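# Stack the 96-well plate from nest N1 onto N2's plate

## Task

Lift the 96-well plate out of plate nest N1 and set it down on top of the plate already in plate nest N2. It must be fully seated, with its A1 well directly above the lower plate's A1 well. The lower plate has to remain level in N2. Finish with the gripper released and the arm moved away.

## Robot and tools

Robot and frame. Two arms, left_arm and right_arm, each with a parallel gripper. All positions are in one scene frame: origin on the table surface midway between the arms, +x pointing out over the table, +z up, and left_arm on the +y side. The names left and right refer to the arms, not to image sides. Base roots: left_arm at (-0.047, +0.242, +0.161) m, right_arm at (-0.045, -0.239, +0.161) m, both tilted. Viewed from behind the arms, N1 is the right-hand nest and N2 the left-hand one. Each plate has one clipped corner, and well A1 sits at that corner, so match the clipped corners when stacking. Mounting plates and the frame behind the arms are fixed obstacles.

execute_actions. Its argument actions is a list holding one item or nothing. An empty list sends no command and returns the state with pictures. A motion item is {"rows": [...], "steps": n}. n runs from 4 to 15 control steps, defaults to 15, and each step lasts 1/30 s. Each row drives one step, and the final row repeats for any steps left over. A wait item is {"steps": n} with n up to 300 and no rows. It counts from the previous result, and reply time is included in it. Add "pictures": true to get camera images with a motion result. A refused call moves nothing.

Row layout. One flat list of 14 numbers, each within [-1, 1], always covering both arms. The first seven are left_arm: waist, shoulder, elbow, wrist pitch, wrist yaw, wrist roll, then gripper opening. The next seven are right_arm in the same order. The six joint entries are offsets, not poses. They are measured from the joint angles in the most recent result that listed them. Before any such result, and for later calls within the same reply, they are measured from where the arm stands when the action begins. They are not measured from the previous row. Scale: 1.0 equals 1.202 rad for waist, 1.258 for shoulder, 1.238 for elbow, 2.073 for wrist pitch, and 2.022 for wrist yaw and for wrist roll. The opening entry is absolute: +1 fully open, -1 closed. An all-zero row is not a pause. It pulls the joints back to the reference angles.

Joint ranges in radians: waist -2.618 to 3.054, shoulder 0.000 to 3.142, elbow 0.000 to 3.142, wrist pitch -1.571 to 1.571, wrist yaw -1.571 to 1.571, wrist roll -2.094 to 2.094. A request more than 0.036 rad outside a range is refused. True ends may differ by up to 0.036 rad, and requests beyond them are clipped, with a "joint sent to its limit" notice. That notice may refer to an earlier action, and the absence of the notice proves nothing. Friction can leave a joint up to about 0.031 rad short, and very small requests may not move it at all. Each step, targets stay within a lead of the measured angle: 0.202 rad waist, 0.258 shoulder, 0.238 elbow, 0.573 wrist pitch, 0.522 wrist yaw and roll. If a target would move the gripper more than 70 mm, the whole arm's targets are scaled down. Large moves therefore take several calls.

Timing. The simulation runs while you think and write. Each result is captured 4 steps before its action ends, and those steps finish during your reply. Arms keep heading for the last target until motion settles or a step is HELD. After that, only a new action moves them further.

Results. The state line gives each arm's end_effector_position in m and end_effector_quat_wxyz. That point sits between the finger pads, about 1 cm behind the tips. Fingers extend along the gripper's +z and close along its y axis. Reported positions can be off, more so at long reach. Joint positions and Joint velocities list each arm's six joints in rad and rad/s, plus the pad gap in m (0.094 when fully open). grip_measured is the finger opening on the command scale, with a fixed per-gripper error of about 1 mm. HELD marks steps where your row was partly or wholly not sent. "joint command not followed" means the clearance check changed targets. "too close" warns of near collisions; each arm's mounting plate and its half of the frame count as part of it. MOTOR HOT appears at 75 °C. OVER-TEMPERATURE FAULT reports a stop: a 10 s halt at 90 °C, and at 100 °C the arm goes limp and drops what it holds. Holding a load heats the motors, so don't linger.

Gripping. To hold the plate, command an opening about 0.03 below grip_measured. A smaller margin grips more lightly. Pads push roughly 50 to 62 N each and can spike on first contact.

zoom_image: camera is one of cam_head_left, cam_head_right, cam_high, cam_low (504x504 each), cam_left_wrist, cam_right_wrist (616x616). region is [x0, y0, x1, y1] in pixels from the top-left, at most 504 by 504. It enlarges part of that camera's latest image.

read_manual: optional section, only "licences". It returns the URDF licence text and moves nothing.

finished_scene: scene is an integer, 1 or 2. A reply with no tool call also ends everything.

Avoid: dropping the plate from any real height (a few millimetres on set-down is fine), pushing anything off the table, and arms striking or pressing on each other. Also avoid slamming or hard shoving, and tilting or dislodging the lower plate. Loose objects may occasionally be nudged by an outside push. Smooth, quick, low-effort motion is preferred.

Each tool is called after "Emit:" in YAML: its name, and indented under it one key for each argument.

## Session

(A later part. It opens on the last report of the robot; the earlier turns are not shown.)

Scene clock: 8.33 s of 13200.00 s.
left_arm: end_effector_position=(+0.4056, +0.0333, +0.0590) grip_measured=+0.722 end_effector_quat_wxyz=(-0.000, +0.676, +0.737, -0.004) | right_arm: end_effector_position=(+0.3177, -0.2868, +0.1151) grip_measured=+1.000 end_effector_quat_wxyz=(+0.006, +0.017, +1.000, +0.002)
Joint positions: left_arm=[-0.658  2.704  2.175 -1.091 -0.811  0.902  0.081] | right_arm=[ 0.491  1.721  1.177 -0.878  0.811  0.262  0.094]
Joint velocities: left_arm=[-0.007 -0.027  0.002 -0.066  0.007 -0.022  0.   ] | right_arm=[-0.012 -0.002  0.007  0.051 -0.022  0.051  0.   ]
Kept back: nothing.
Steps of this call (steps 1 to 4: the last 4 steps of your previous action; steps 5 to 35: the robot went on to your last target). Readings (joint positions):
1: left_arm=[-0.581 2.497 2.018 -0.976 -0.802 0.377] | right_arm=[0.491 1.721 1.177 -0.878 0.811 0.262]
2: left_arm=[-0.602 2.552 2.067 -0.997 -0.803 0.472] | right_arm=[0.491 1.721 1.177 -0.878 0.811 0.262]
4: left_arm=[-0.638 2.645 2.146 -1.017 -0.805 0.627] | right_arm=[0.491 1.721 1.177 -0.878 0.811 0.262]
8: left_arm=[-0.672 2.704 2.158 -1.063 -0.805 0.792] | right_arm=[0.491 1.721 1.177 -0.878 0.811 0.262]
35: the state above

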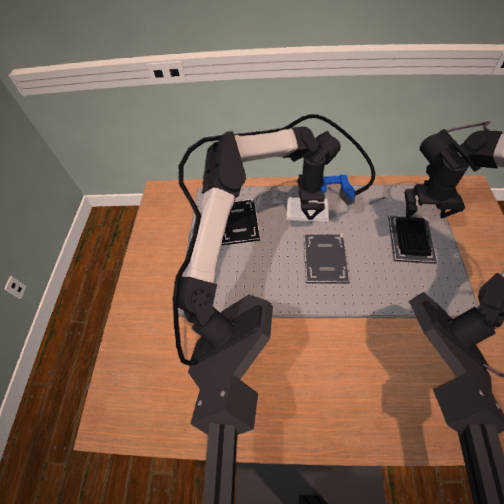

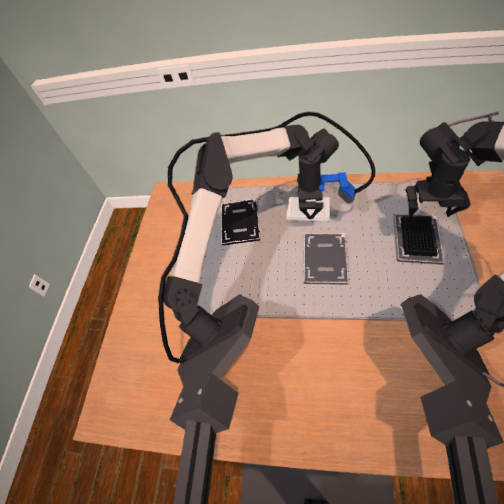

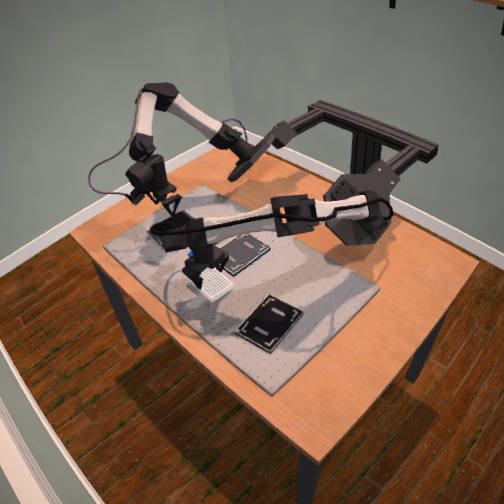

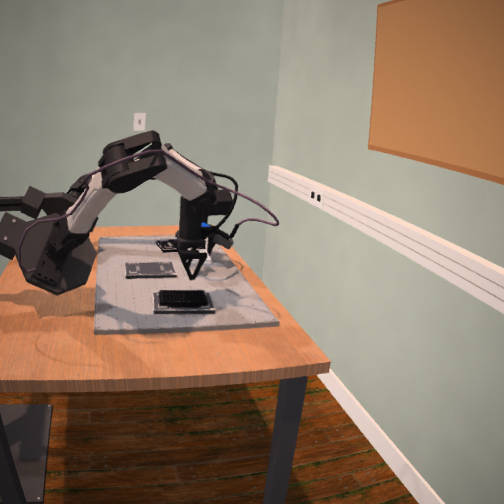

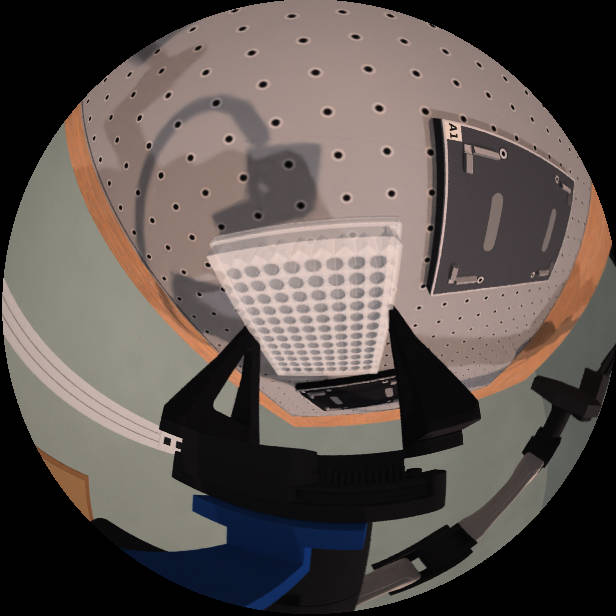

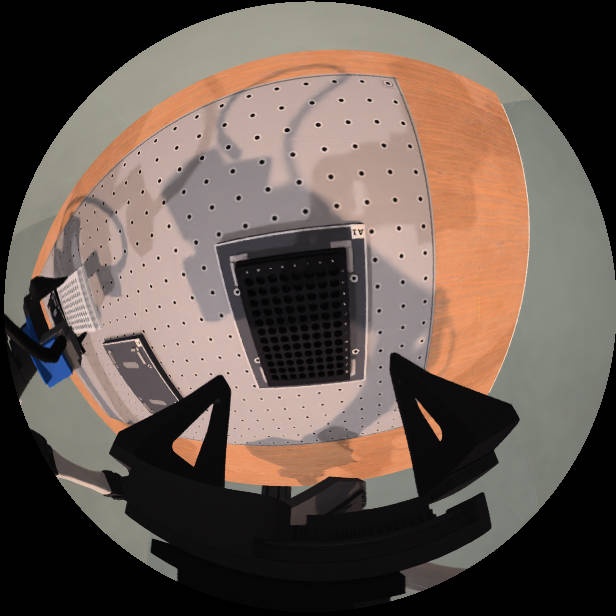

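Emit:
execute_actions:
  actions:
    - {"rows":[[0.01,0.03,0,0.024,0,0.01,0.68,0,0,0,0,0,0,1],[0.01,0.03,0,0.024,0,0.01,0.68,0,0,0,0,0,0,1],[0.01,0.03,0,0.024,0,0.01,0.68,0,0,0,0,0,0,1],[0.02,0.06,0,0.047,0,0.018,0.68,0,0,0,0,0,0,1]]}

Emit:
execute_actions:
  actions:
    - {"steps":20}
  pictures: true

Scene clock: 8.83 s of 13200.00 s.
left_arm: end_effector_position=(+0.3985, +0.0188, +0.0332) grip_measured=+0.722 end_effector_quat_wxyz=(-0.004, +0.680, +0.733, -0.002) | right_arm: end_effector_position=(+0.3177, -0.2868, +0.1151) grip_measured=+1.000 end_effector_quat_wxyz=(+0.006, +0.017, +1.000, +0.002)
Joint positions: left_arm=[-0.643  2.766  2.175 -1.023 -0.815  0.928  0.081] | right_arm=[ 0.491  1.721  1.177 -0.878  0.811  0.262  0.094]
Joint velocities: left_arm=[-0.002 -0.012 -0.017  0.11  -0.051  0.051  0.001] | right_arm=[ 0.007  0.007  0.017 -0.007 -0.037  0.007  0.   ]
Steps of this call (steps 1 to 4: the robot went on to your last target; steps 5 to 15: the first 11 steps of this action). Readings (joint positions):
5: left_arm=[-0.657 2.706 2.175 -1.088 -0.811 0.904] | right_arm=[0.491 1.721 1.177 -0.878 0.811 0.262]
6: left_arm=[-0.657 2.707 2.175 -1.082 -0.811 0.907] | right_arm=[0.491 1.721 1.177 -0.878 0.811 0.262]
8: left_arm=[-0.655 2.717 2.175 -1.068 -0.811 0.913] | right_arm=[0.491 1.721 1.177 -0.878 0.811 0.262]
12: left_arm=[-0.643 2.755 2.175 -1.031 -0.811 0.924] | right_arm=[0.491 1.721 1.177 -0.878 0.811 0.262]
15: the state above

Scene clock: 9.50 s of 13200.00 s.
left_arm: end_effector_position=(+0.4003, +0.0179, +0.0328) grip_measured=+0.722 end_effector_quat_wxyz=(-0.000, +0.678, +0.735, -0.002) | right_arm: end_effector_position=(+0.3177, -0.2868, +0.1151) grip_measured=+1.000 end_effector_quat_wxyz=(+0.006, +0.017, +1.000, +0.002)
Joint positions: left_arm=[-0.642  2.766  2.175 -1.012 -0.815  0.932  0.081] | right_arm=[ 0.491  1.721  1.177 -0.878  0.811  0.262  0.094]
Joint velocities: left_arm=[-0.007 -0.002 -0.012  0.051 -0.037  0.037 -0.001] | right_arm=[-0.007 -0.007  0.017 -0.037 -0.022 -0.037  0.   ]
Kept back: nothing.
Steps of this call (steps 1 to 4: the last 4 steps of your previous action; steps 5 to 20: the robot went on to your last target). Readings (joint positions):
1: left_arm=[-0.643 2.766 2.175 -1.020 -0.815 0.929] | right_arm=[0.491 1.721 1.177 -0.878 0.811 0.262]
2: left_arm=[-0.642 2.766 2.175 -1.018 -0.815 0.930] | right_arm=[0.491 1.721 1.177 -0.878 0.811 0.262]
4: left_arm=[-0.642 2.766 2.175 -1.016 -0.815 0.930] | right_arm=[0.491 1.721 1.177 -0.878 0.811 0.262]
8: left_arm=[-0.642 2.766 2.175 -1.014 -0.815 0.932] | right_arm=[0.491 1.721 1.177 -0.878 0.811 0.262]
20: the state above

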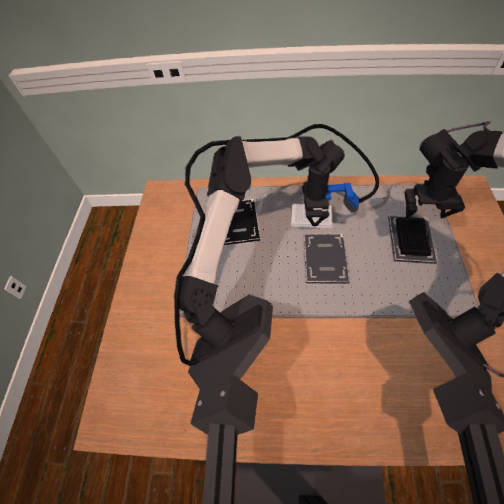

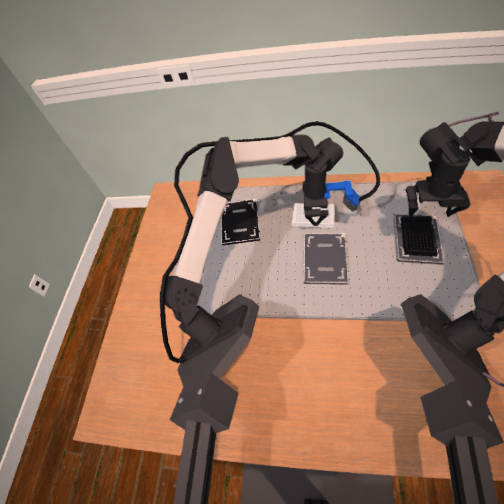

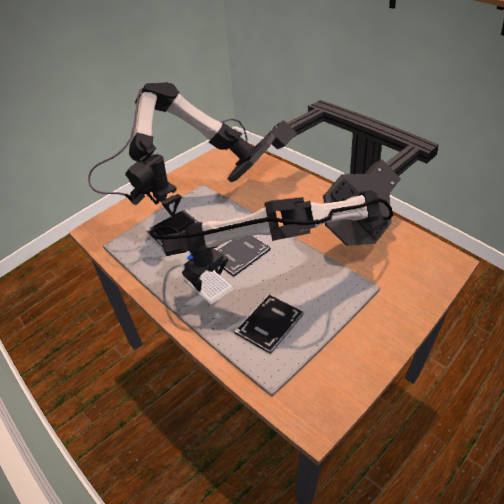

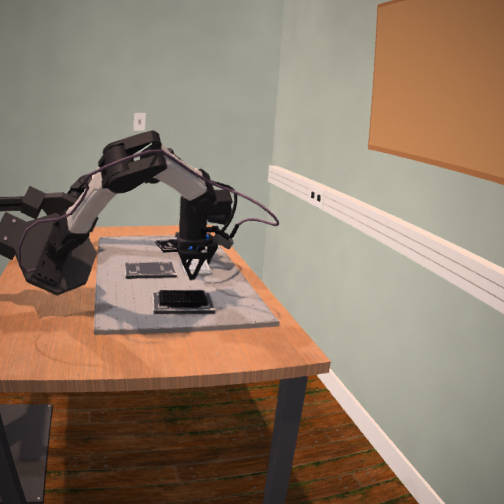

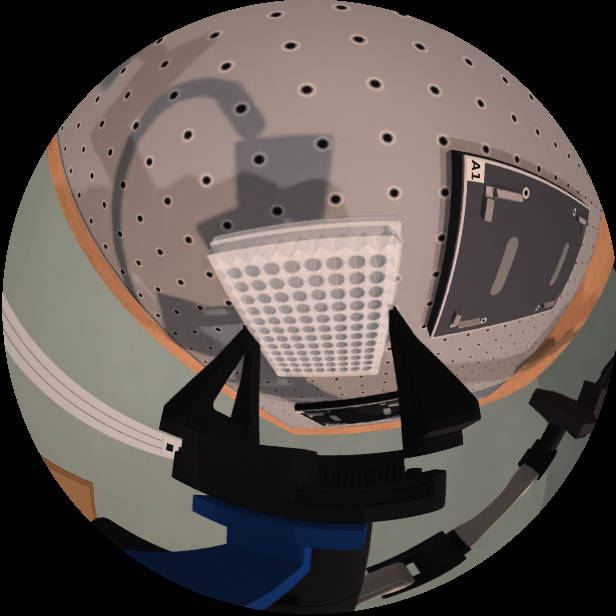

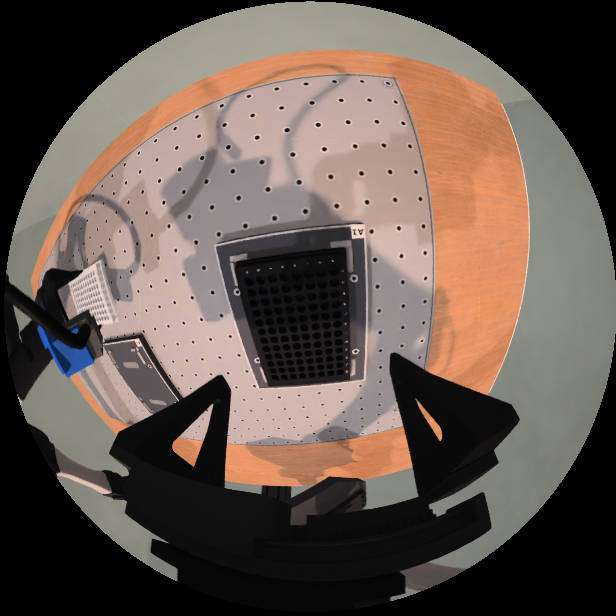

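Emit:
execute_actions:
  actions:
    - {"rows":[[0,0,0,0,0,0,1,0,0,0,0,0,0,1]],"steps":10}

Emit:
execute_actions:
  actions:
    - {"rows":[[-0.02,-0.018,0,-0.024,0,-0.018,1,0,0,0,0,0,0,1],[-0.02,-0.018,0,-0.024,0,-0.018,1,0,0,0,0,0,0,1],[-0.04,-0.036,0,-0.048,0,-0.035,1,0,0,0,0,0,0,1]]}

Emit:
execute_actions:
  actions:
    - {"steps":8}

Emit:
execute_actions:
  actions:
    - {"rows":[[0,-0.1,0,0,0,0,1,0,0,0,0,0,0,1],[0,-0.2,0,0,0,0,1,0,0,0,0,0,0,1],[0,-0.2,0,0,0,0,1,0,0,0,0,0,0,1],[0.2,-1,-0.7,0,0,-0.5,1,0,0,0,0,0,0,1]]}

Emit:
execute_actions:
  actions:
    - {"steps":20}

Emit:
execute_actions:
  actions:
    - {"rows":[[0,0,0,0,0,0,1,0.226,0.9,1,-0.16,0,-0.595,1]]}

Emit:
execute_actions:
  actions:
    - {"steps":40}

Scene clock: 10.10 s of 13200.00 s.
left_arm: end_effector_position=(+0.4003, +0.0179, +0.0328) grip_measured=+1.000 end_effector_quat_wxyz=(-0.000, +0.678, +0.735, -0.002) | right_arm: end_effector_position=(+0.3177, -0.2868, +0.1151) grip_measured=+1.000 end_effector_quat_wxyz=(+0.006, +0.017, +1.000, +0.002)
Joint positions: left_arm=[-0.642  2.766  2.175 -1.012 -0.815  0.932  0.094] | right_arm=[ 0.491  1.721  1.177 -0.878  0.811  0.262  0.094]
Joint velocities: left_arm=[0.012 0.002 0.007 0.007 0.022 0.081 0.   ] | right_arm=[-0.007 -0.012 -0.002 -0.051 -0.007  0.022  0.   ]
Steps of this call (steps 1 to 12: the robot went on to your last target; steps 13 to 18: the first 6 steps of this action). Readings (joint positions):
13: left_arm=[-0.642 2.766 2.175 -1.012 -0.815 0.932] | right_arm=[0.491 1.721 1.177 -0.878 0.811 0.262]
14: left_arm=[-0.642 2.766 2.175 -1.012 -0.815 0.932] | right_arm=[0.491 1.721 1.177 -0.878 0.811 0.262]
16: left_arm=[-0.642 2.766 2.175 -1.012 -0.815 0.932] | right_arm=[0.491 1.721 1.177 -0.878 0.811 0.262]
18: the state above

Scene clock: 10.60 s of 13200.00 s.
left_arm: end_effector_position=(+0.3952, +0.0141, +0.0624) grip_measured=+1.000 end_effector_quat_wxyz=(+0.006, +0.681, +0.733, +0.000) | right_arm: end_effector_position=(+0.3177, -0.2868, +0.1151) grip_measured=+1.000 end_effector_quat_wxyz=(+0.006, +0.017, +1.000, +0.002)
Joint positions: left_arm=[-0.694  2.734  2.175 -1.082 -0.815  0.875  0.094] | right_arm=[ 0.491  1.721  1.177 -0.878  0.811  0.262  0.094]
Joint velocities: left_arm=[-0.002 -0.037  0.002 -0.125 -0.022 -0.022  0.   ] | right_arm=[-0.007 -0.012  0.002 -0.051  0.051 -0.051  0.   ]
Steps of this call (steps 1 to 4: the last 4 steps of your previous action; steps 5 to 15: the first 11 steps of this action, its rows measured from where the robot was after step 4). Readings (joint positions):
4: left_arm=[-0.642 2.766 2.175 -1.012 -0.815 0.932] | right_arm=[0.491 1.721 1.177 -0.878 0.811 0.262]
5: left_arm=[-0.643 2.766 2.175 -1.015 -0.815 0.927] | right_arm=[0.491 1.721 1.177 -0.878 0.811 0.262]
6: left_arm=[-0.644 2.766 2.175 -1.020 -0.815 0.922] | right_arm=[0.491 1.721 1.177 -0.878 0.811 0.262]
8: left_arm=[-0.655 2.762 2.175 -1.044 -0.815 0.904] | right_arm=[0.491 1.721 1.177 -0.878 0.811 0.262]
12: left_arm=[-0.686 2.742 2.175 -1.074 -0.815 0.882] | right_arm=[0.491 1.721 1.177 -0.878 0.811 0.262]
15: the state above

Scene clock: 10.87 s of 13200.00 s.
left_arm: end_effector_position=(+0.3940, +0.0154, +0.0624) grip_measured=+1.000 end_effector_quat_wxyz=(+0.002, +0.680, +0.733, -0.000) | right_arm: end_effector_position=(+0.3177, -0.2868, +0.1151) grip_measured=+1.000 end_effector_quat_wxyz=(+0.006, +0.017, +1.000, +0.002)
Joint positions: left_arm=[-0.694  2.734  2.175 -1.091 -0.815  0.869  0.094] | right_arm=[ 0.491  1.721  1.177 -0.878  0.811  0.262  0.094]
Joint velocities: left_arm=[-0.032  0.007  0.002 -0.007  0.007 -0.081  0.   ] | right_arm=[-0.017 -0.017  0.007  0.007  0.022  0.037  0.   ]
Kept back: nothing.
Steps of this call (steps 1 to 4: the last 4 steps of your previous action; steps 5 to 8: the robot went on to your last target). Readings (joint positions):
1: left_arm=[-0.694 2.734 2.175 -1.083 -0.815 0.874] | right_arm=[0.491 1.721 1.177 -0.878 0.811 0.262]
2: left_arm=[-0.694 2.734 2.175 -1.085 -0.815 0.872] | right_arm=[0.491 1.721 1.177 -0.878 0.811 0.262]
4: left_arm=[-0.694 2.734 2.175 -1.088 -0.815 0.871] | right_arm=[0.491 1.721 1.177 -0.878 0.811 0.262]
8: the state above

Scene clock: 11.23 s of 13200.00 s.
left_arm: end_effector_position=(+0.4114, +0.1811, +0.0793) grip_measured=+1.000 end_effector_quat_wxyz=(-0.025, +0.375, +0.927, -0.003) | right_arm: end_effector_position=(+0.3177, -0.2868, +0.1151) grip_measured=+1.000 end_effector_quat_wxyz=(+0.006, +0.017, +1.000, +0.002)
Joint positions: left_arm=[-0.491  2.267  1.818 -1.064 -0.807  0.379  0.094] | right_arm=[ 0.491  1.721  1.177 -0.878  0.811  0.262  0.094]
Joint velocities: left_arm=[ 0.891 -2.059 -1.99  -0.007  0.037 -2.469  0.   ] | right_arm=[ 0.002 -0.007 -0.002 -0.022 -0.022  0.051  0.   ]
Steps of this call (steps 1 to 11: the first 11 steps of this action). Readings (joint positions):
1: left_arm=[-0.694 2.725 2.174 -1.091 -0.813 0.869] | right_arm=[0.491 1.721 1.177 -0.878 0.811 0.262]
2: left_arm=[-0.694 2.710 2.169 -1.093 -0.811 0.869] | right_arm=[0.491 1.721 1.177 -0.878 0.811 0.262]
4: left_arm=[-0.686 2.651 2.146 -1.083 -0.809 0.828] | right_arm=[0.491 1.721 1.177 -0.878 0.811 0.262]
8: left_arm=[-0.592 2.452 1.987 -1.073 -0.805 0.604] | right_arm=[0.491 1.721 1.177 -0.878 0.811 0.262]
11: the state above

Scene clock: 11.90 s of 13200.00 s.
left_arm: end_effector_position=(+0.3381, +0.3496, +0.1864) grip_measured=+1.000 end_effector_quat_wxyz=(+0.061, +0.008, +0.998, -0.004) | right_arm: end_effector_position=(+0.3177, -0.2868, +0.1151) grip_measured=+1.000 end_effector_quat_wxyz=(+0.006, +0.017, +1.000, +0.002)
Joint positions: left_arm=[-0.448  1.458  1.332 -1.093 -0.821 -0.13   0.094] | right_arm=[ 0.491  1.721  1.177 -0.878  0.811  0.262  0.094]
Joint velocities: left_arm=[-0.012 -0.002 -0.002 -0.007 -0.095 -0.066  0.   ] | right_arm=[ 0.007 -0.012  0.002 -0.051 -0.022 -0.022  0.   ]
Kept back: nothing.
Steps of this call (steps 1 to 4: the last 4 steps of your previous action; steps 5 to 20: the robot went on to your last target). Readings (joint positions):
1: left_arm=[-0.464 2.191 1.746 -1.062 -0.809 0.288] | right_arm=[0.491 1.721 1.177 -0.878 0.811 0.262]
2: left_arm=[-0.443 2.109 1.670 -1.061 -0.811 0.205] | right_arm=[0.491 1.721 1.177 -0.878 0.811 0.262]
4: left_arm=[-0.428 1.931 1.515 -1.064 -0.816 0.081] | right_arm=[0.491 1.721 1.177 -0.878 0.811 0.262]
8: left_arm=[-0.446 1.590 1.333 -1.094 -0.814 -0.046] | right_arm=[0.491 1.721 1.177 -0.878 0.811 0.262]
20: the state above

Scene clock: 12.27 s of 13200.00 s.
left_arm: end_effector_position=(+0.3381, +0.3496, +0.1864) grip_measured=+1.000 end_effector_quat_wxyz=(+0.061, +0.008, +0.998, -0.004) | right_arm: end_effector_position=(+0.4074, -0.0755, +0.1372) grip_measured=+1.000 end_effector_quat_wxyz=(-0.037, +0.594, -0.804, +0.008)
Joint positions: left_arm=[-0.448  1.458  1.332 -1.093 -0.821 -0.13   0.094] | right_arm=[ 0.792  2.528  2.028 -1.15   0.819 -0.672  0.094]
Joint velocities: left_arm=[-0.002 -0.002 -0.012  0.007 -0.007  0.037  0.   ] | right_arm=[-0.022  2.464  2.562 -0.139 -0.051 -1.751  0.   ]
Steps of this call (steps 1 to 11: the first 11 steps of this action). Readings (joint positions):
1: left_arm=[-0.448 1.458 1.332 -1.093 -0.821 -0.130] | right_arm=[0.506 1.750 1.214 -0.937 0.815 0.198]
2: left_arm=[-0.448 1.458 1.332 -1.093 -0.821 -0.130] | right_arm=[0.541 1.809 1.288 -1.005 0.823 0.111]
4: left_arm=[-0.448 1.458 1.332 -1.093 -0.821 -0.130] | right_arm=[0.637 1.945 1.430 -1.055 0.824 -0.047]
8: left_arm=[-0.448 1.458 1.332 -1.093 -0.821 -0.130] | right_arm=[0.773 2.271 1.767 -1.128 0.821 -0.428]
11: the state above

Scene clock: 13.60 s of 13200.00 s.
left_arm: end_effector_position=(+0.3381, +0.3496, +0.1864) grip_measured=+1.000 end_effector_quat_wxyz=(+0.061, +0.008, +0.998, -0.004) | right_arm: end_effector_position=(+0.4240, -0.0163, +0.0927) grip_measured=+1.000 end_effector_quat_wxyz=(-0.033, +0.688, -0.725, +0.007)
Joint positions: left_arm=[-0.448  1.458  1.332 -1.093 -0.821 -0.13   0.094] | right_arm=[ 0.775  2.849  2.399 -1.195  0.811 -0.932  0.094]
Joint velocities: left_arm=[-0.002  0.007  0.002 -0.037  0.037 -0.051  0.   ] | right_arm=[-0.012  0.007 -0.007 -0.022 -0.051 -0.095  0.   ]
Kept back: nothing.
Steps of this call (steps 1 to 4: the last 4 steps of your previous action; steps 5 to 30: the robot went on to your last target; steps 31 to 40: nothing new was sent). Readings (joint positions):
1: left_arm=[-0.448 1.458 1.332 -1.093 -0.821 -0.130] | right_arm=[0.790 2.614 2.114 -1.155 0.819 -0.724]
2: left_arm=[-0.448 1.458 1.332 -1.093 -0.821 -0.130] | right_arm=[0.787 2.698 2.199 -1.158 0.819 -0.766]
4: left_arm=[-0.448 1.458 1.332 -1.093 -0.821 -0.130] | right_arm=[0.781 2.829 2.324 -1.157 0.816 -0.826]
8: left_arm=[-0.448 1.458 1.332 -1.093 -0.821 -0.130] | right_arm=[0.775 2.889 2.363 -1.183 0.811 -0.890]
40: the state above
All arms were judged still, so your last target was given up. Only a new action makes them travel on or press farther. Fingers that are still opening or closing keep moving.

Emit:
execute_actions:
  actions:
    - {"rows":[[0,0,0,0,0,0,1,-0.018,0.072,0,0,0,0,1]]}

Emit:
execute_actions:
  actions:
    - {"steps":20}
  pictures: true

Scene clock: 14.03 s of 13200.00 s.
left_arm: end_effector_position=(+0.3381, +0.3496, +0.1864) grip_measured=+1.000 end_effector_quat_wxyz=(+0.061, +0.008, +0.998, -0.004) | right_arm: end_effector_position=(+0.3964, +0.0029, +0.0574) grip_measured=+1.000 end_effector_quat_wxyz=(+0.000, +0.710, -0.704, +0.002)
Joint positions: left_arm=[-0.448  1.458  1.332 -1.093 -0.821 -0.13   0.094] | right_arm=[ 0.769  2.944  2.399 -1.19   0.811 -0.932  0.094]
Joint velocities: left_arm=[ 0.007  0.002  0.002 -0.037 -0.022  0.037  0.   ] | right_arm=[ 0.007 -0.012 -0.007 -0.007 -0.007 -0.022  0.   ]
Steps of this call (steps 1 to 2: nothing new was sent; steps 3 to 13: the first 11 steps of this action). Readings (joint positions):
3: left_arm=[-0.448 1.458 1.332 -1.093 -0.821 -0.130] | right_arm=[0.775 2.856 2.399 -1.194 0.811 -0.932]
4: left_arm=[-0.448 1.458 1.332 -1.093 -0.821 -0.130] | right_arm=[0.775 2.862 2.399 -1.190 0.811 -0.932]
6: left_arm=[-0.448 1.458 1.332 -1.093 -0.821 -0.130] | right_arm=[0.773 2.890 2.399 -1.190 0.811 -0.932]
10: left_arm=[-0.448 1.458 1.332 -1.093 -0.821 -0.130] | right_arm=[0.770 2.939 2.399 -1.190 0.811 -0.932]
13: the state above

Scene clock: 14.70 s of 13200.00 s.
left_arm: end_effector_position=(+0.3381, +0.3496, +0.1864) grip_measured=+1.000 end_effector_quat_wxyz=(+0.061, +0.008, +0.998, -0.004) | right_arm: end_effector_position=(+0.3968, +0.0027, +0.0578) grip_measured=+1.000 end_effector_quat_wxyz=(+0.000, +0.710, -0.705, +0.002)
Joint positions: left_arm=[-0.448  1.458  1.332 -1.093 -0.821 -0.13   0.094] | right_arm=[ 0.769  2.943  2.399 -1.19   0.811 -0.932  0.094]
Joint velocities: left_arm=[-0.017 -0.002  0.012  0.037 -0.022  0.007  0.   ] | right_arm=[-0.007 -0.012  0.017  0.022 -0.022  0.022  0.   ]
Kept back: nothing.
Steps of this call (steps 1 to 4: the last 4 steps of your previous action; steps 5 to 15: the robot went on to your last target; steps 16 to 20: nothing new was sent). Readings (joint positions):
1: left_arm=[-0.448 1.458 1.332 -1.093 -0.821 -0.130] | right_arm=[0.769 2.943 2.399 -1.190 0.811 -0.932]
2: left_arm=[-0.448 1.458 1.332 -1.093 -0.821 -0.130] | right_arm=[0.769 2.943 2.399 -1.190 0.811 -0.932]
4: left_arm=[-0.448 1.458 1.332 -1.093 -0.821 -0.130] | right_arm=[0.769 2.943 2.399 -1.190 0.811 -0.932]
8: left_arm=[-0.448 1.458 1.332 -1.093 -0.821 -0.130] | right_arm=[0.769 2.943 2.399 -1.190 0.811 -0.932]
20: the state above
All arms were judged still, so your last target was given up. Only a new action makes them travel on or press farther. Fingers that are still opening or closing keep moving.

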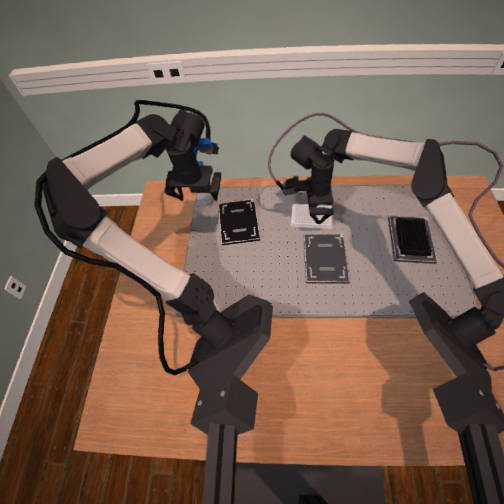

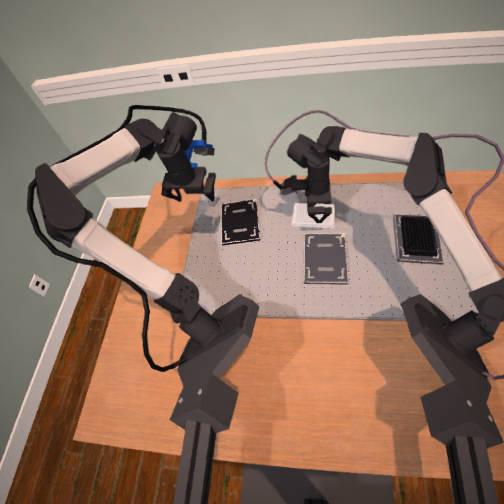

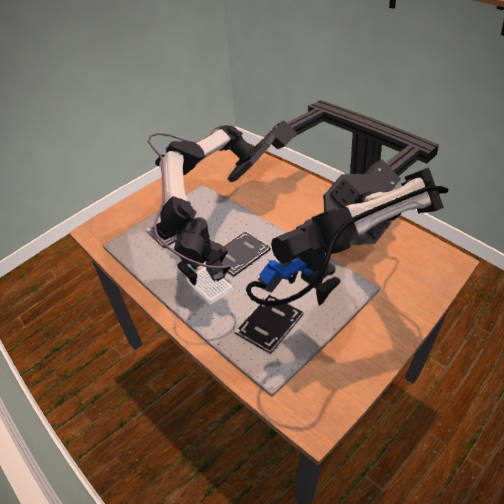

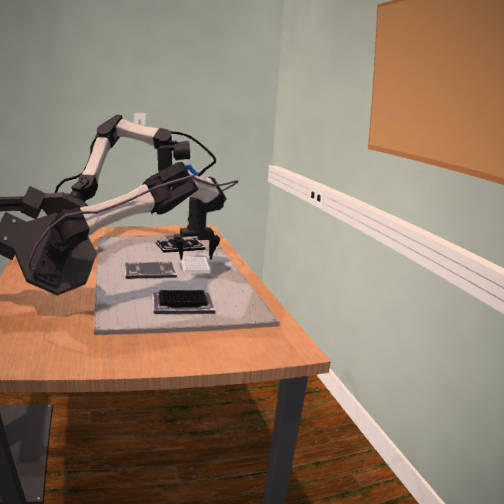

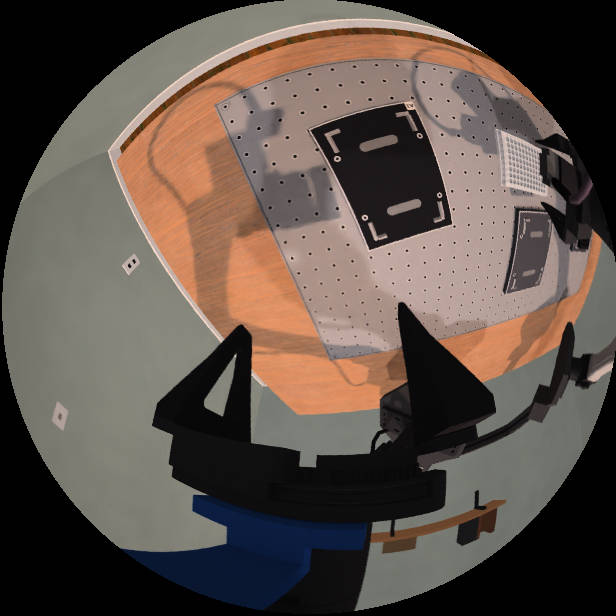

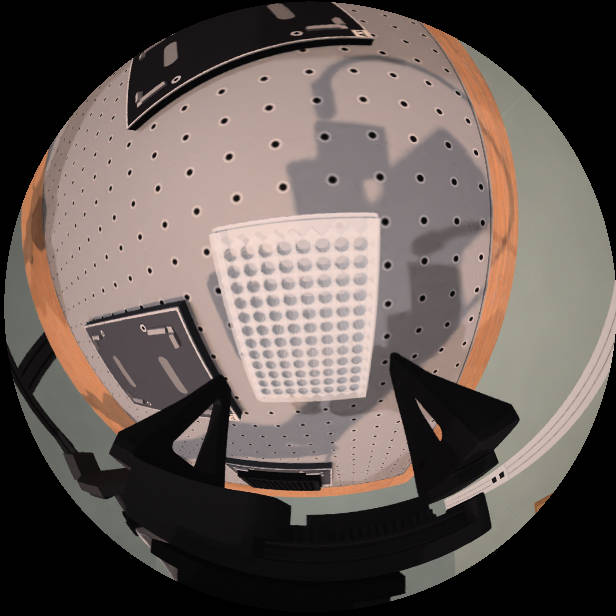

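Emit:
execute_actions:
  actions:
    - {"rows":[[0,0,0,0,0,0,1,-0.03,0.03,0,0.03,0,0,1]]}

Emit:
execute_actions:
  actions:
    - {"steps":20}
  pictures: true

Emit:
zoom_image:
  camera: "cam_right_wrist"
  region: [160,170,450,450]

Scene clock: 15.27 s of 13200.00 s.
left_arm: end_effector_position=(+0.3381, +0.3496, +0.1864) grip_measured=+1.000 end_effector_quat_wxyz=(+0.061, +0.008, +0.998, -0.004) | right_arm: end_effector_position=(+0.3983, +0.0042, +0.0401) grip_measured=+1.000 end_effector_quat_wxyz=(+0.001, +0.698, -0.716, +0.000)
Joint positions: left_arm=[-0.448  1.458  1.332 -1.093 -0.821 -0.13   0.094] | right_arm=[ 0.743  2.967  2.399 -1.145  0.811 -0.932  0.094]
Joint velocities: left_arm=[ 0.002 -0.002 -0.002  0.007 -0.022 -0.022  0.   ] | right_arm=[-0.007  0.007 -0.022  0.037  0.037 -0.051  0.   ]
Steps of this call (steps 1 to 6: nothing new was sent; steps 7 to 17: the first 11 steps of this action). Readings (joint positions):
7: left_arm=[-0.448 1.458 1.332 -1.093 -0.821 -0.130] | right_arm=[0.768 2.944 2.399 -1.186 0.811 -0.932]
8: left_arm=[-0.448 1.458 1.332 -1.093 -0.821 -0.130] | right_arm=[0.766 2.947 2.399 -1.175 0.811 -0.932]
10: left_arm=[-0.448 1.458 1.332 -1.093 -0.821 -0.130] | right_arm=[0.759 2.954 2.399 -1.160 0.811 -0.932]
14: left_arm=[-0.448 1.458 1.332 -1.093 -0.821 -0.130] | right_arm=[0.746 2.966 2.399 -1.148 0.811 -0.932]
17: the state above

Scene clock: 15.93 s of 13200.00 s.
left_arm: end_effector_position=(+0.3381, +0.3496, +0.1864) grip_measured=+1.000 end_effector_quat_wxyz=(+0.061, +0.008, +0.998, -0.004) | right_arm: end_effector_position=(+0.3991, +0.0048, +0.0401) grip_measured=+1.000 end_effector_quat_wxyz=(-0.000, +0.697, -0.718, +0.000)
Joint positions: left_arm=[-0.448  1.458  1.332 -1.093 -0.821 -0.13   0.094] | right_arm=[ 0.743  2.967  2.399 -1.139  0.811 -0.932  0.094]
Joint velocities: left_arm=[-0.022  0.002 -0.012 -0.081 -0.007  0.022  0.   ] | right_arm=[ 0.017 -0.012 -0.017 -0.007 -0.007  0.037  0.   ]
Kept back: nothing.
Steps of this call (steps 1 to 4: the last 4 steps of your previous action; steps 5 to 15: the robot went on to your last target; steps 16 to 20: nothing new was sent). Readings (joint positions):
1: left_arm=[-0.448 1.458 1.332 -1.093 -0.821 -0.130] | right_arm=[0.743 2.967 2.399 -1.143 0.811 -0.932]
2: left_arm=[-0.448 1.458 1.332 -1.093 -0.821 -0.130] | right_arm=[0.743 2.967 2.399 -1.142 0.811 -0.932]
4: left_arm=[-0.448 1.458 1.332 -1.093 -0.821 -0.130] | right_arm=[0.743 2.967 2.399 -1.141 0.811 -0.932]
8: left_arm=[-0.448 1.458 1.332 -1.093 -0.821 -0.130] | right_arm=[0.743 2.967 2.399 -1.140 0.811 -0.932]
20: the state above
All arms were judged still, so your last target was given up. Only a new action makes them travel on or press farther. Fingers that are still opening or closing keep moving.

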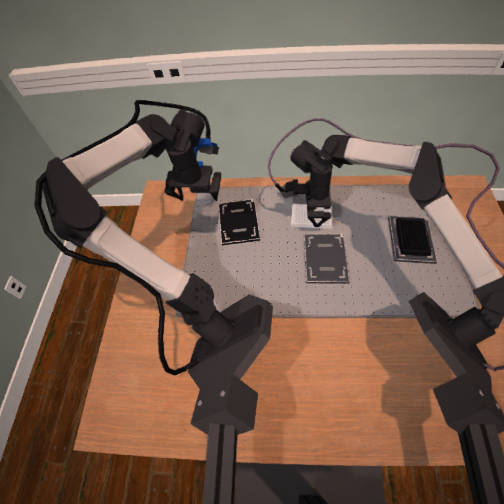

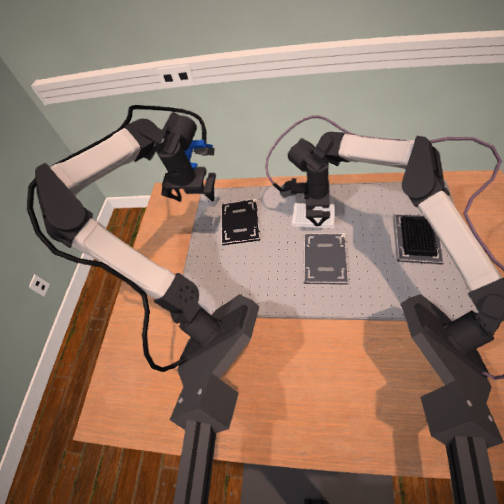

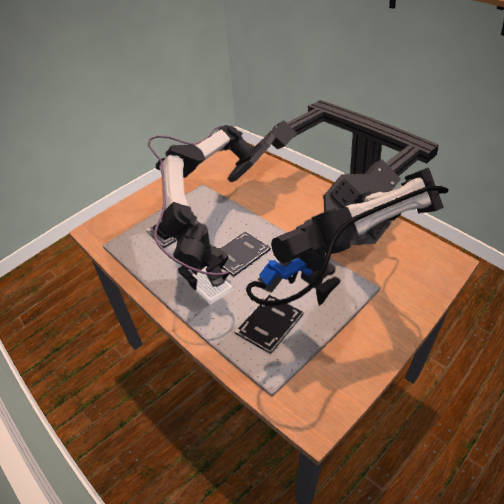

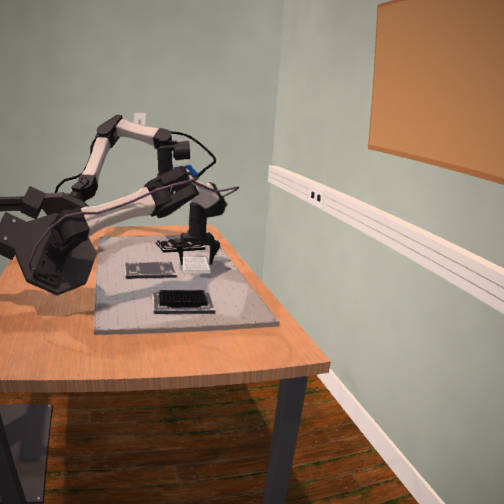

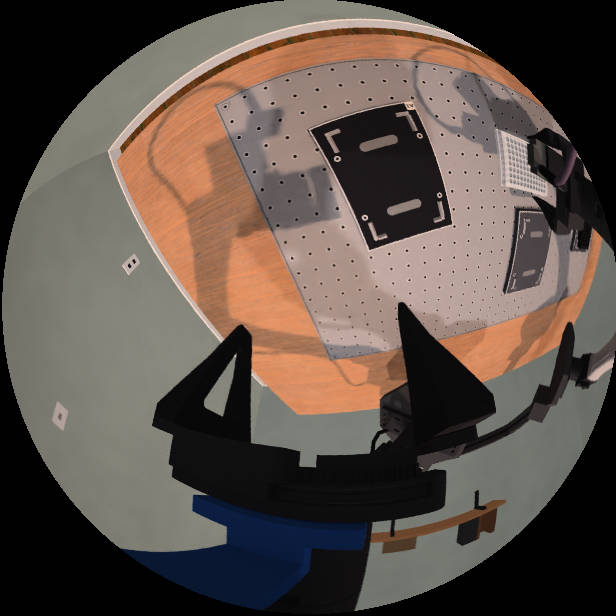

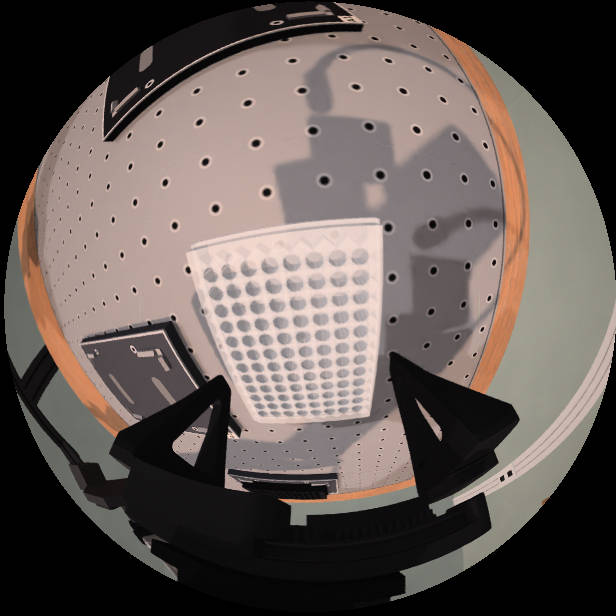

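Region (160, 170, 450, 450) of cam_right_wrist's 616x616 image, scaled by 1.738, with more detail than that image has; it fills the top 487 rows of this view, and the rest is white.

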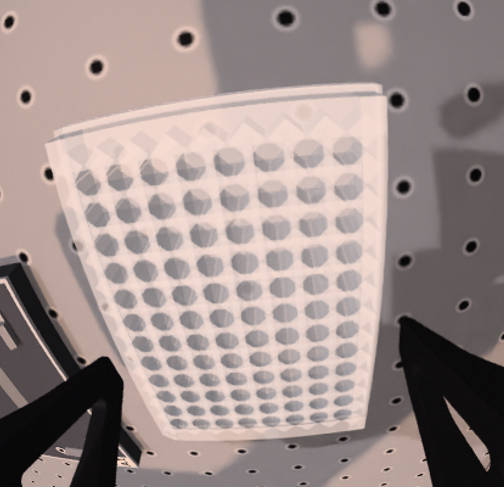

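Emit:
zoom_image:
  camera: "cam_right_wrist"
  region: [310,205,400,285]

Emit:
zoom_image:
  camera: "cam_left_wrist"
  region: [480,115,570,205]

Emit:
zoom_image:
  camera: "cam_head_right"
  region: [285,195,345,235]

Region (310, 205, 400, 285) of cam_right_wrist's 616x616 image, scaled by 5.600, with more detail than that image has.

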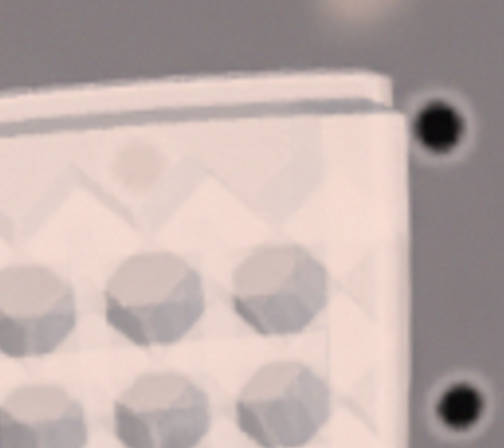

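Region (480, 115, 570, 205) of cam_left_wrist's 616x616 image, scaled by 5.600, with more detail than that image has.

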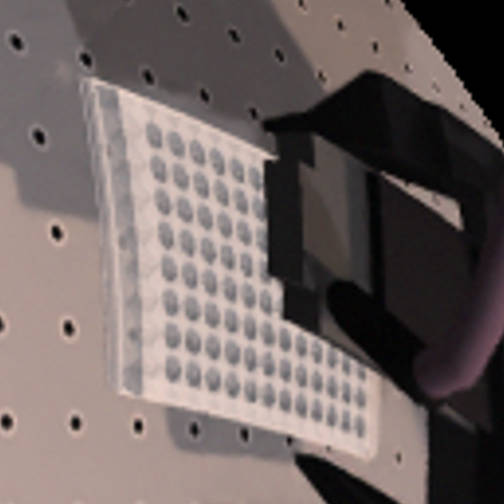

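Region (285, 195, 345, 235) of cam_head_right's 504x504 image, scaled by 8.400, with more detail than that image has.

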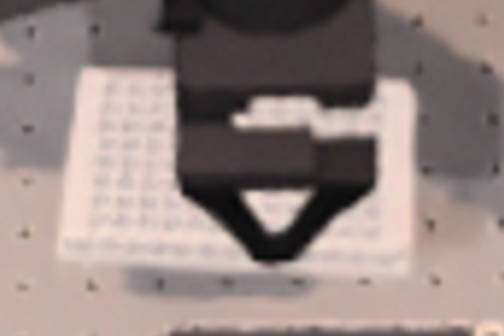

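Emit:
execute_actions:
  actions:
    - {"rows":[[0,0,0,0,0,0,1,0,0.035,0,0.02,0,0,1]]}

Emit:
execute_actions:
  actions:
    - {"steps":10}

Emit:
execute_actions:
  actions:
    - {"rows":[[0,0,0,0,0,0,1,0,0,0,0,0,0,0.7]]}

Emit:
execute_actions:
  actions:
    - {"rows":[[0,0,0,0,0,0,1,0,0,0,0,0,-0.04,0.7],[0,0,0,0,0,0,1,0,0,0,0,0,-0.04,0.7],[0,0,0,0,0,0,1,0,0,0,0,0,-0.08,0.7],[0,0,0,0,0,0,1,0,0,0,0,0,-0.08,0.7],[0,0,0,0,0,0,1,0,0,0,0,0,-0.12,0.7]]}

Emit:
execute_actions:
  actions:
    - {"steps":15}
  pictures: true

Scene clock: 16.70 s of 13200.00 s.
left_arm: end_effector_position=(+0.3381, +0.3496, +0.1864) grip_measured=+1.000 end_effector_quat_wxyz=(+0.061, +0.008, +0.998, -0.004) | right_arm: end_effector_position=(+0.3929, +0.0141, +0.0295) grip_measured=+1.000 end_effector_quat_wxyz=(+0.001, +0.697, -0.717, +0.000)
Joint positions: left_arm=[-0.448  1.458  1.332 -1.093 -0.821 -0.13   0.094] | right_arm=[ 0.743  2.998  2.399 -1.111  0.811 -0.932  0.094]
Joint velocities: left_arm=[-0.002  0.002 -0.012  0.007  0.051 -0.037  0.   ] | right_arm=[-0.012 -0.022 -0.007  0.007 -0.007 -0.007  0.   ]
Steps of this call (steps 1 to 12: nothing new was sent; steps 13 to 23: the first 11 steps of this action). Readings (joint positions):
13: left_arm=[-0.448 1.458 1.332 -1.093 -0.821 -0.130] | right_arm=[0.743 2.969 2.399 -1.137 0.811 -0.932]
14: left_arm=[-0.448 1.458 1.332 -1.093 -0.821 -0.130] | right_arm=[0.743 2.972 2.399 -1.129 0.811 -0.932]
16: left_arm=[-0.448 1.458 1.332 -1.093 -0.821 -0.130] | right_arm=[0.743 2.981 2.399 -1.120 0.811 -0.932]
20: left_arm=[-0.448 1.458 1.332 -1.093 -0.821 -0.130] | right_arm=[0.743 2.997 2.399 -1.113 0.811 -0.932]
23: the state above

Scene clock: 17.03 s of 13200.00 s.
left_arm: end_effector_position=(+0.3381, +0.3496, +0.1864) grip_measured=+1.000 end_effector_quat_wxyz=(+0.061, +0.008, +0.998, -0.004) | right_arm: end_effector_position=(+0.3933, +0.0144, +0.0295) grip_measured=+1.000 end_effector_quat_wxyz=(-0.000, +0.697, -0.717, +0.000)
Joint positions: left_arm=[-0.448  1.458  1.332 -1.093 -0.821 -0.13   0.094] | right_arm=[ 0.743  2.998  2.399 -1.109  0.811 -0.932  0.094]
Joint velocities: left_arm=[-0.022  0.002 -0.022 -0.095  0.022  0.066  0.   ] | right_arm=[-0.002  0.017 -0.017 -0.022  0.007 -0.007  0.   ]
Kept back: nothing.
Steps of this call (steps 1 to 4: the last 4 steps of your previous action; steps 5 to 10: the robot went on to your last target). Readings (joint positions):
1: left_arm=[-0.448 1.458 1.332 -1.093 -0.821 -0.130] | right_arm=[0.743 2.998 2.399 -1.111 0.811 -0.932]
2: left_arm=[-0.448 1.458 1.332 -1.093 -0.821 -0.130] | right_arm=[0.743 2.998 2.399 -1.110 0.811 -0.932]
4: left_arm=[-0.448 1.458 1.332 -1.093 -0.821 -0.130] | right_arm=[0.743 2.998 2.399 -1.110 0.811 -0.932]
8: left_arm=[-0.448 1.458 1.332 -1.093 -0.821 -0.130] | right_arm=[0.743 2.998 2.399 -1.109 0.811 -0.932]
10: the state above

Scene clock: 17.40 s of 13200.00 s.
left_arm: end_effector_position=(+0.3381, +0.3496, +0.1864) grip_measured=+1.000 end_effector_quat_wxyz=(+0.061, +0.008, +0.998, -0.004) | right_arm: end_effector_position=(+0.3933, +0.0144, +0.0295) grip_measured=+0.754 end_effector_quat_wxyz=(-0.000, +0.697, -0.717, +0.000)
Joint positions: left_arm=[-0.448  1.458  1.332 -1.093 -0.821 -0.13   0.094] | right_arm=[ 0.743  2.998  2.399 -1.109  0.811 -0.932  0.082]
Joint velocities: left_arm=[ 0.012 -0.012 -0.002  0.007  0.007 -0.007  0.   ] | right_arm=[-0.002  0.012  0.007 -0.037  0.007 -0.007 -0.   ]
Steps of this call (steps 1 to 11: the first 11 steps of this action). Readings (joint positions):
1: left_arm=[-0.448 1.458 1.332 -1.093 -0.821 -0.130] | right_arm=[0.743 2.998 2.399 -1.109 0.811 -0.932]
2: left_arm=[-0.448 1.458 1.332 -1.093 -0.821 -0.130] | right_arm=[0.743 2.998 2.399 -1.109 0.811 -0.932]
4: left_arm=[-0.448 1.458 1.332 -1.093 -0.821 -0.130] | right_arm=[0.743 2.998 2.399 -1.109 0.811 -0.932]
8: left_arm=[-0.448 1.458 1.332 -1.093 -0.821 -0.130] | right_arm=[0.743 2.998 2.399 -1.109 0.811 -0.932]
11: the state above

Scene clock: 17.90 s of 13200.00 s.
left_arm: end_effector_position=(+0.3381, +0.3496, +0.1864) grip_measured=+1.000 end_effector_quat_wxyz=(+0.061, +0.008, +0.998, -0.004) | right_arm: end_effector_position=(+0.3933, +0.0144, +0.0295) grip_measured=+0.754 end_effector_quat_wxyz=(-0.000, +0.764, -0.646, +0.000)
Joint positions: left_arm=[-0.448  1.458  1.332 -1.093 -0.821 -0.13   0.094] | right_arm=[ 0.743  2.998  2.399 -1.109  0.811 -1.129  0.082]
Joint velocities: left_arm=[ 0.012 -0.002 -0.027 -0.066  0.037  0.051  0.   ] | right_arm=[-0.007  0.002 -0.007  0.051 -0.007 -0.139  0.001]
Steps of this call (steps 1 to 4: the last 4 steps of your previous action; steps 5 to 15: the first 11 steps of this action, its rows measured from where the robot was after step 4). Readings (joint positions):
4: left_arm=[-0.448 1.458 1.332 -1.093 -0.821 -0.130] | right_arm=[0.743 2.998 2.399 -1.109 0.811 -0.932]
5: left_arm=[-0.448 1.458 1.332 -1.093 -0.821 -0.130] | right_arm=[0.743 2.998 2.399 -1.109 0.811 -0.942]
6: left_arm=[-0.448 1.458 1.332 -1.093 -0.821 -0.130] | right_arm=[0.743 2.998 2.399 -1.109 0.811 -0.955]
8: left_arm=[-0.448 1.458 1.332 -1.093 -0.821 -0.130] | right_arm=[0.743 2.998 2.399 -1.109 0.811 -0.998]
12: left_arm=[-0.448 1.458 1.332 -1.093 -0.821 -0.130] | right_arm=[0.743 2.998 2.399 -1.109 0.811 -1.095]
15: the state above

Scene clock: 18.40 s of 13200.00 s.
left_arm: end_effector_position=(+0.3381, +0.3496, +0.1864) grip_measured=+1.000 end_effector_quat_wxyz=(+0.061, +0.008, +0.998, -0.004) | right_arm: end_effector_position=(+0.3933, +0.0144, +0.0295) grip_measured=+0.754 end_effector_quat_wxyz=(-0.000, +0.775, -0.632, +0.000)
Joint positions: left_arm=[-0.448  1.458  1.332 -1.093 -0.821 -0.13   0.094] | right_arm=[ 0.743  2.998  2.399 -1.109  0.811 -1.163  0.082]
Joint velocities: left_arm=[ 0.012 -0.007 -0.037  0.022 -0.051 -0.007  0.   ] | right_arm=[-0.027 -0.017  0.002 -0.007 -0.022 -0.022 -0.   ]
Kept back: nothing.
Steps of this call (steps 1 to 4: the last 4 steps of your previous action; steps 5 to 15: the robot went on to your last target). Readings (joint positions):
1: left_arm=[-0.448 1.458 1.332 -1.093 -0.821 -0.130] | right_arm=[0.743 2.998 2.399 -1.109 0.811 -1.136]
2: left_arm=[-0.448 1.458 1.332 -1.093 -0.821 -0.130] | right_arm=[0.743 2.998 2.399 -1.109 0.811 -1.142]
4: left_arm=[-0.448 1.458 1.332 -1.093 -0.821 -0.130] | right_arm=[0.743 2.998 2.399 -1.109 0.811 -1.150]
8: left_arm=[-0.448 1.458 1.332 -1.093 -0.821 -0.130] | right_arm=[0.743 2.998 2.399 -1.109 0.811 -1.158]
15: the state above

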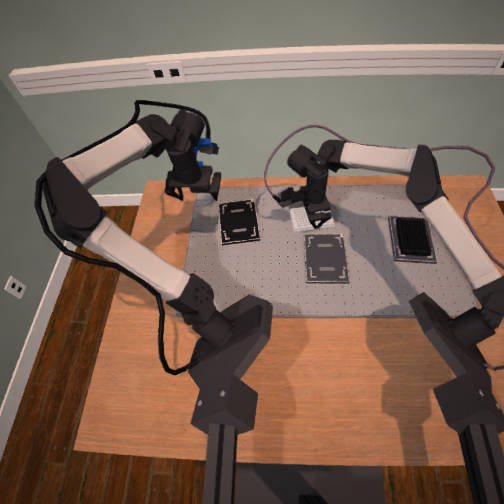

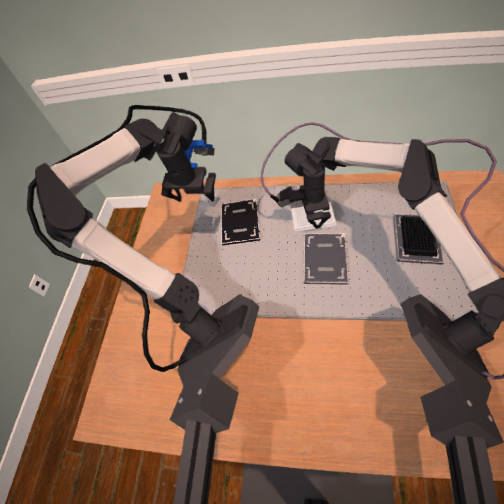

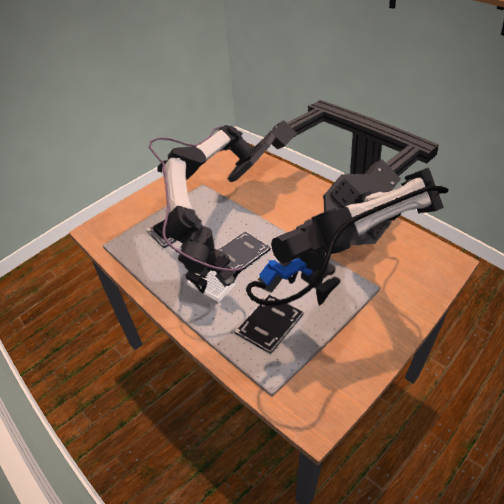

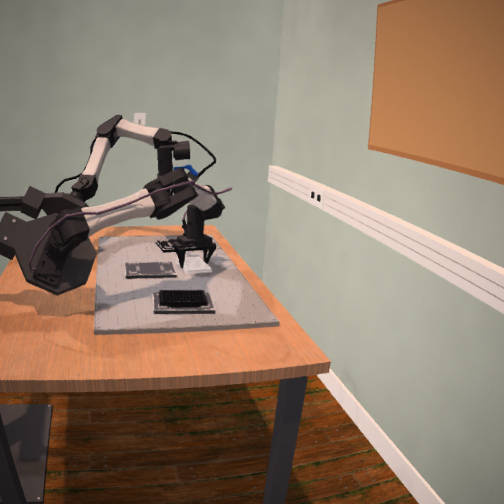

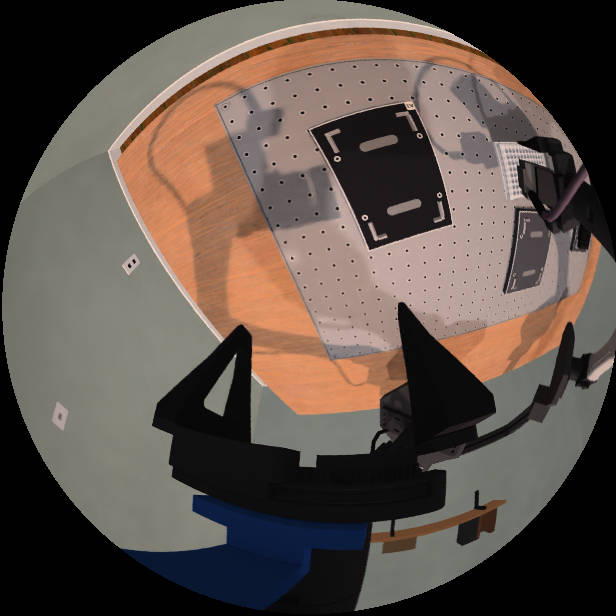

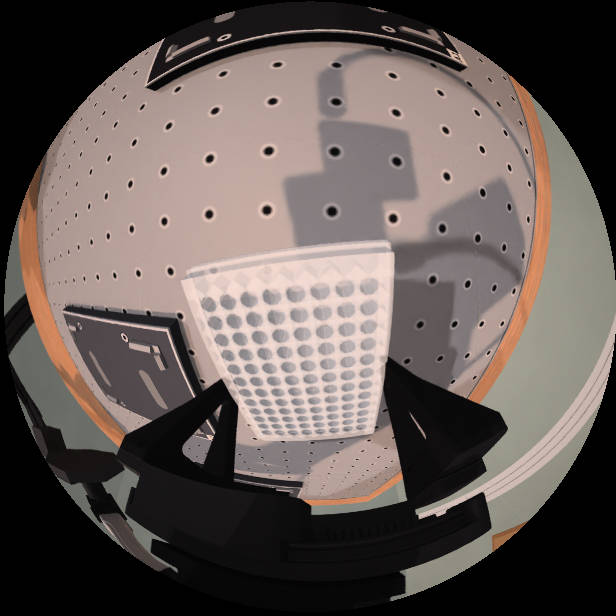

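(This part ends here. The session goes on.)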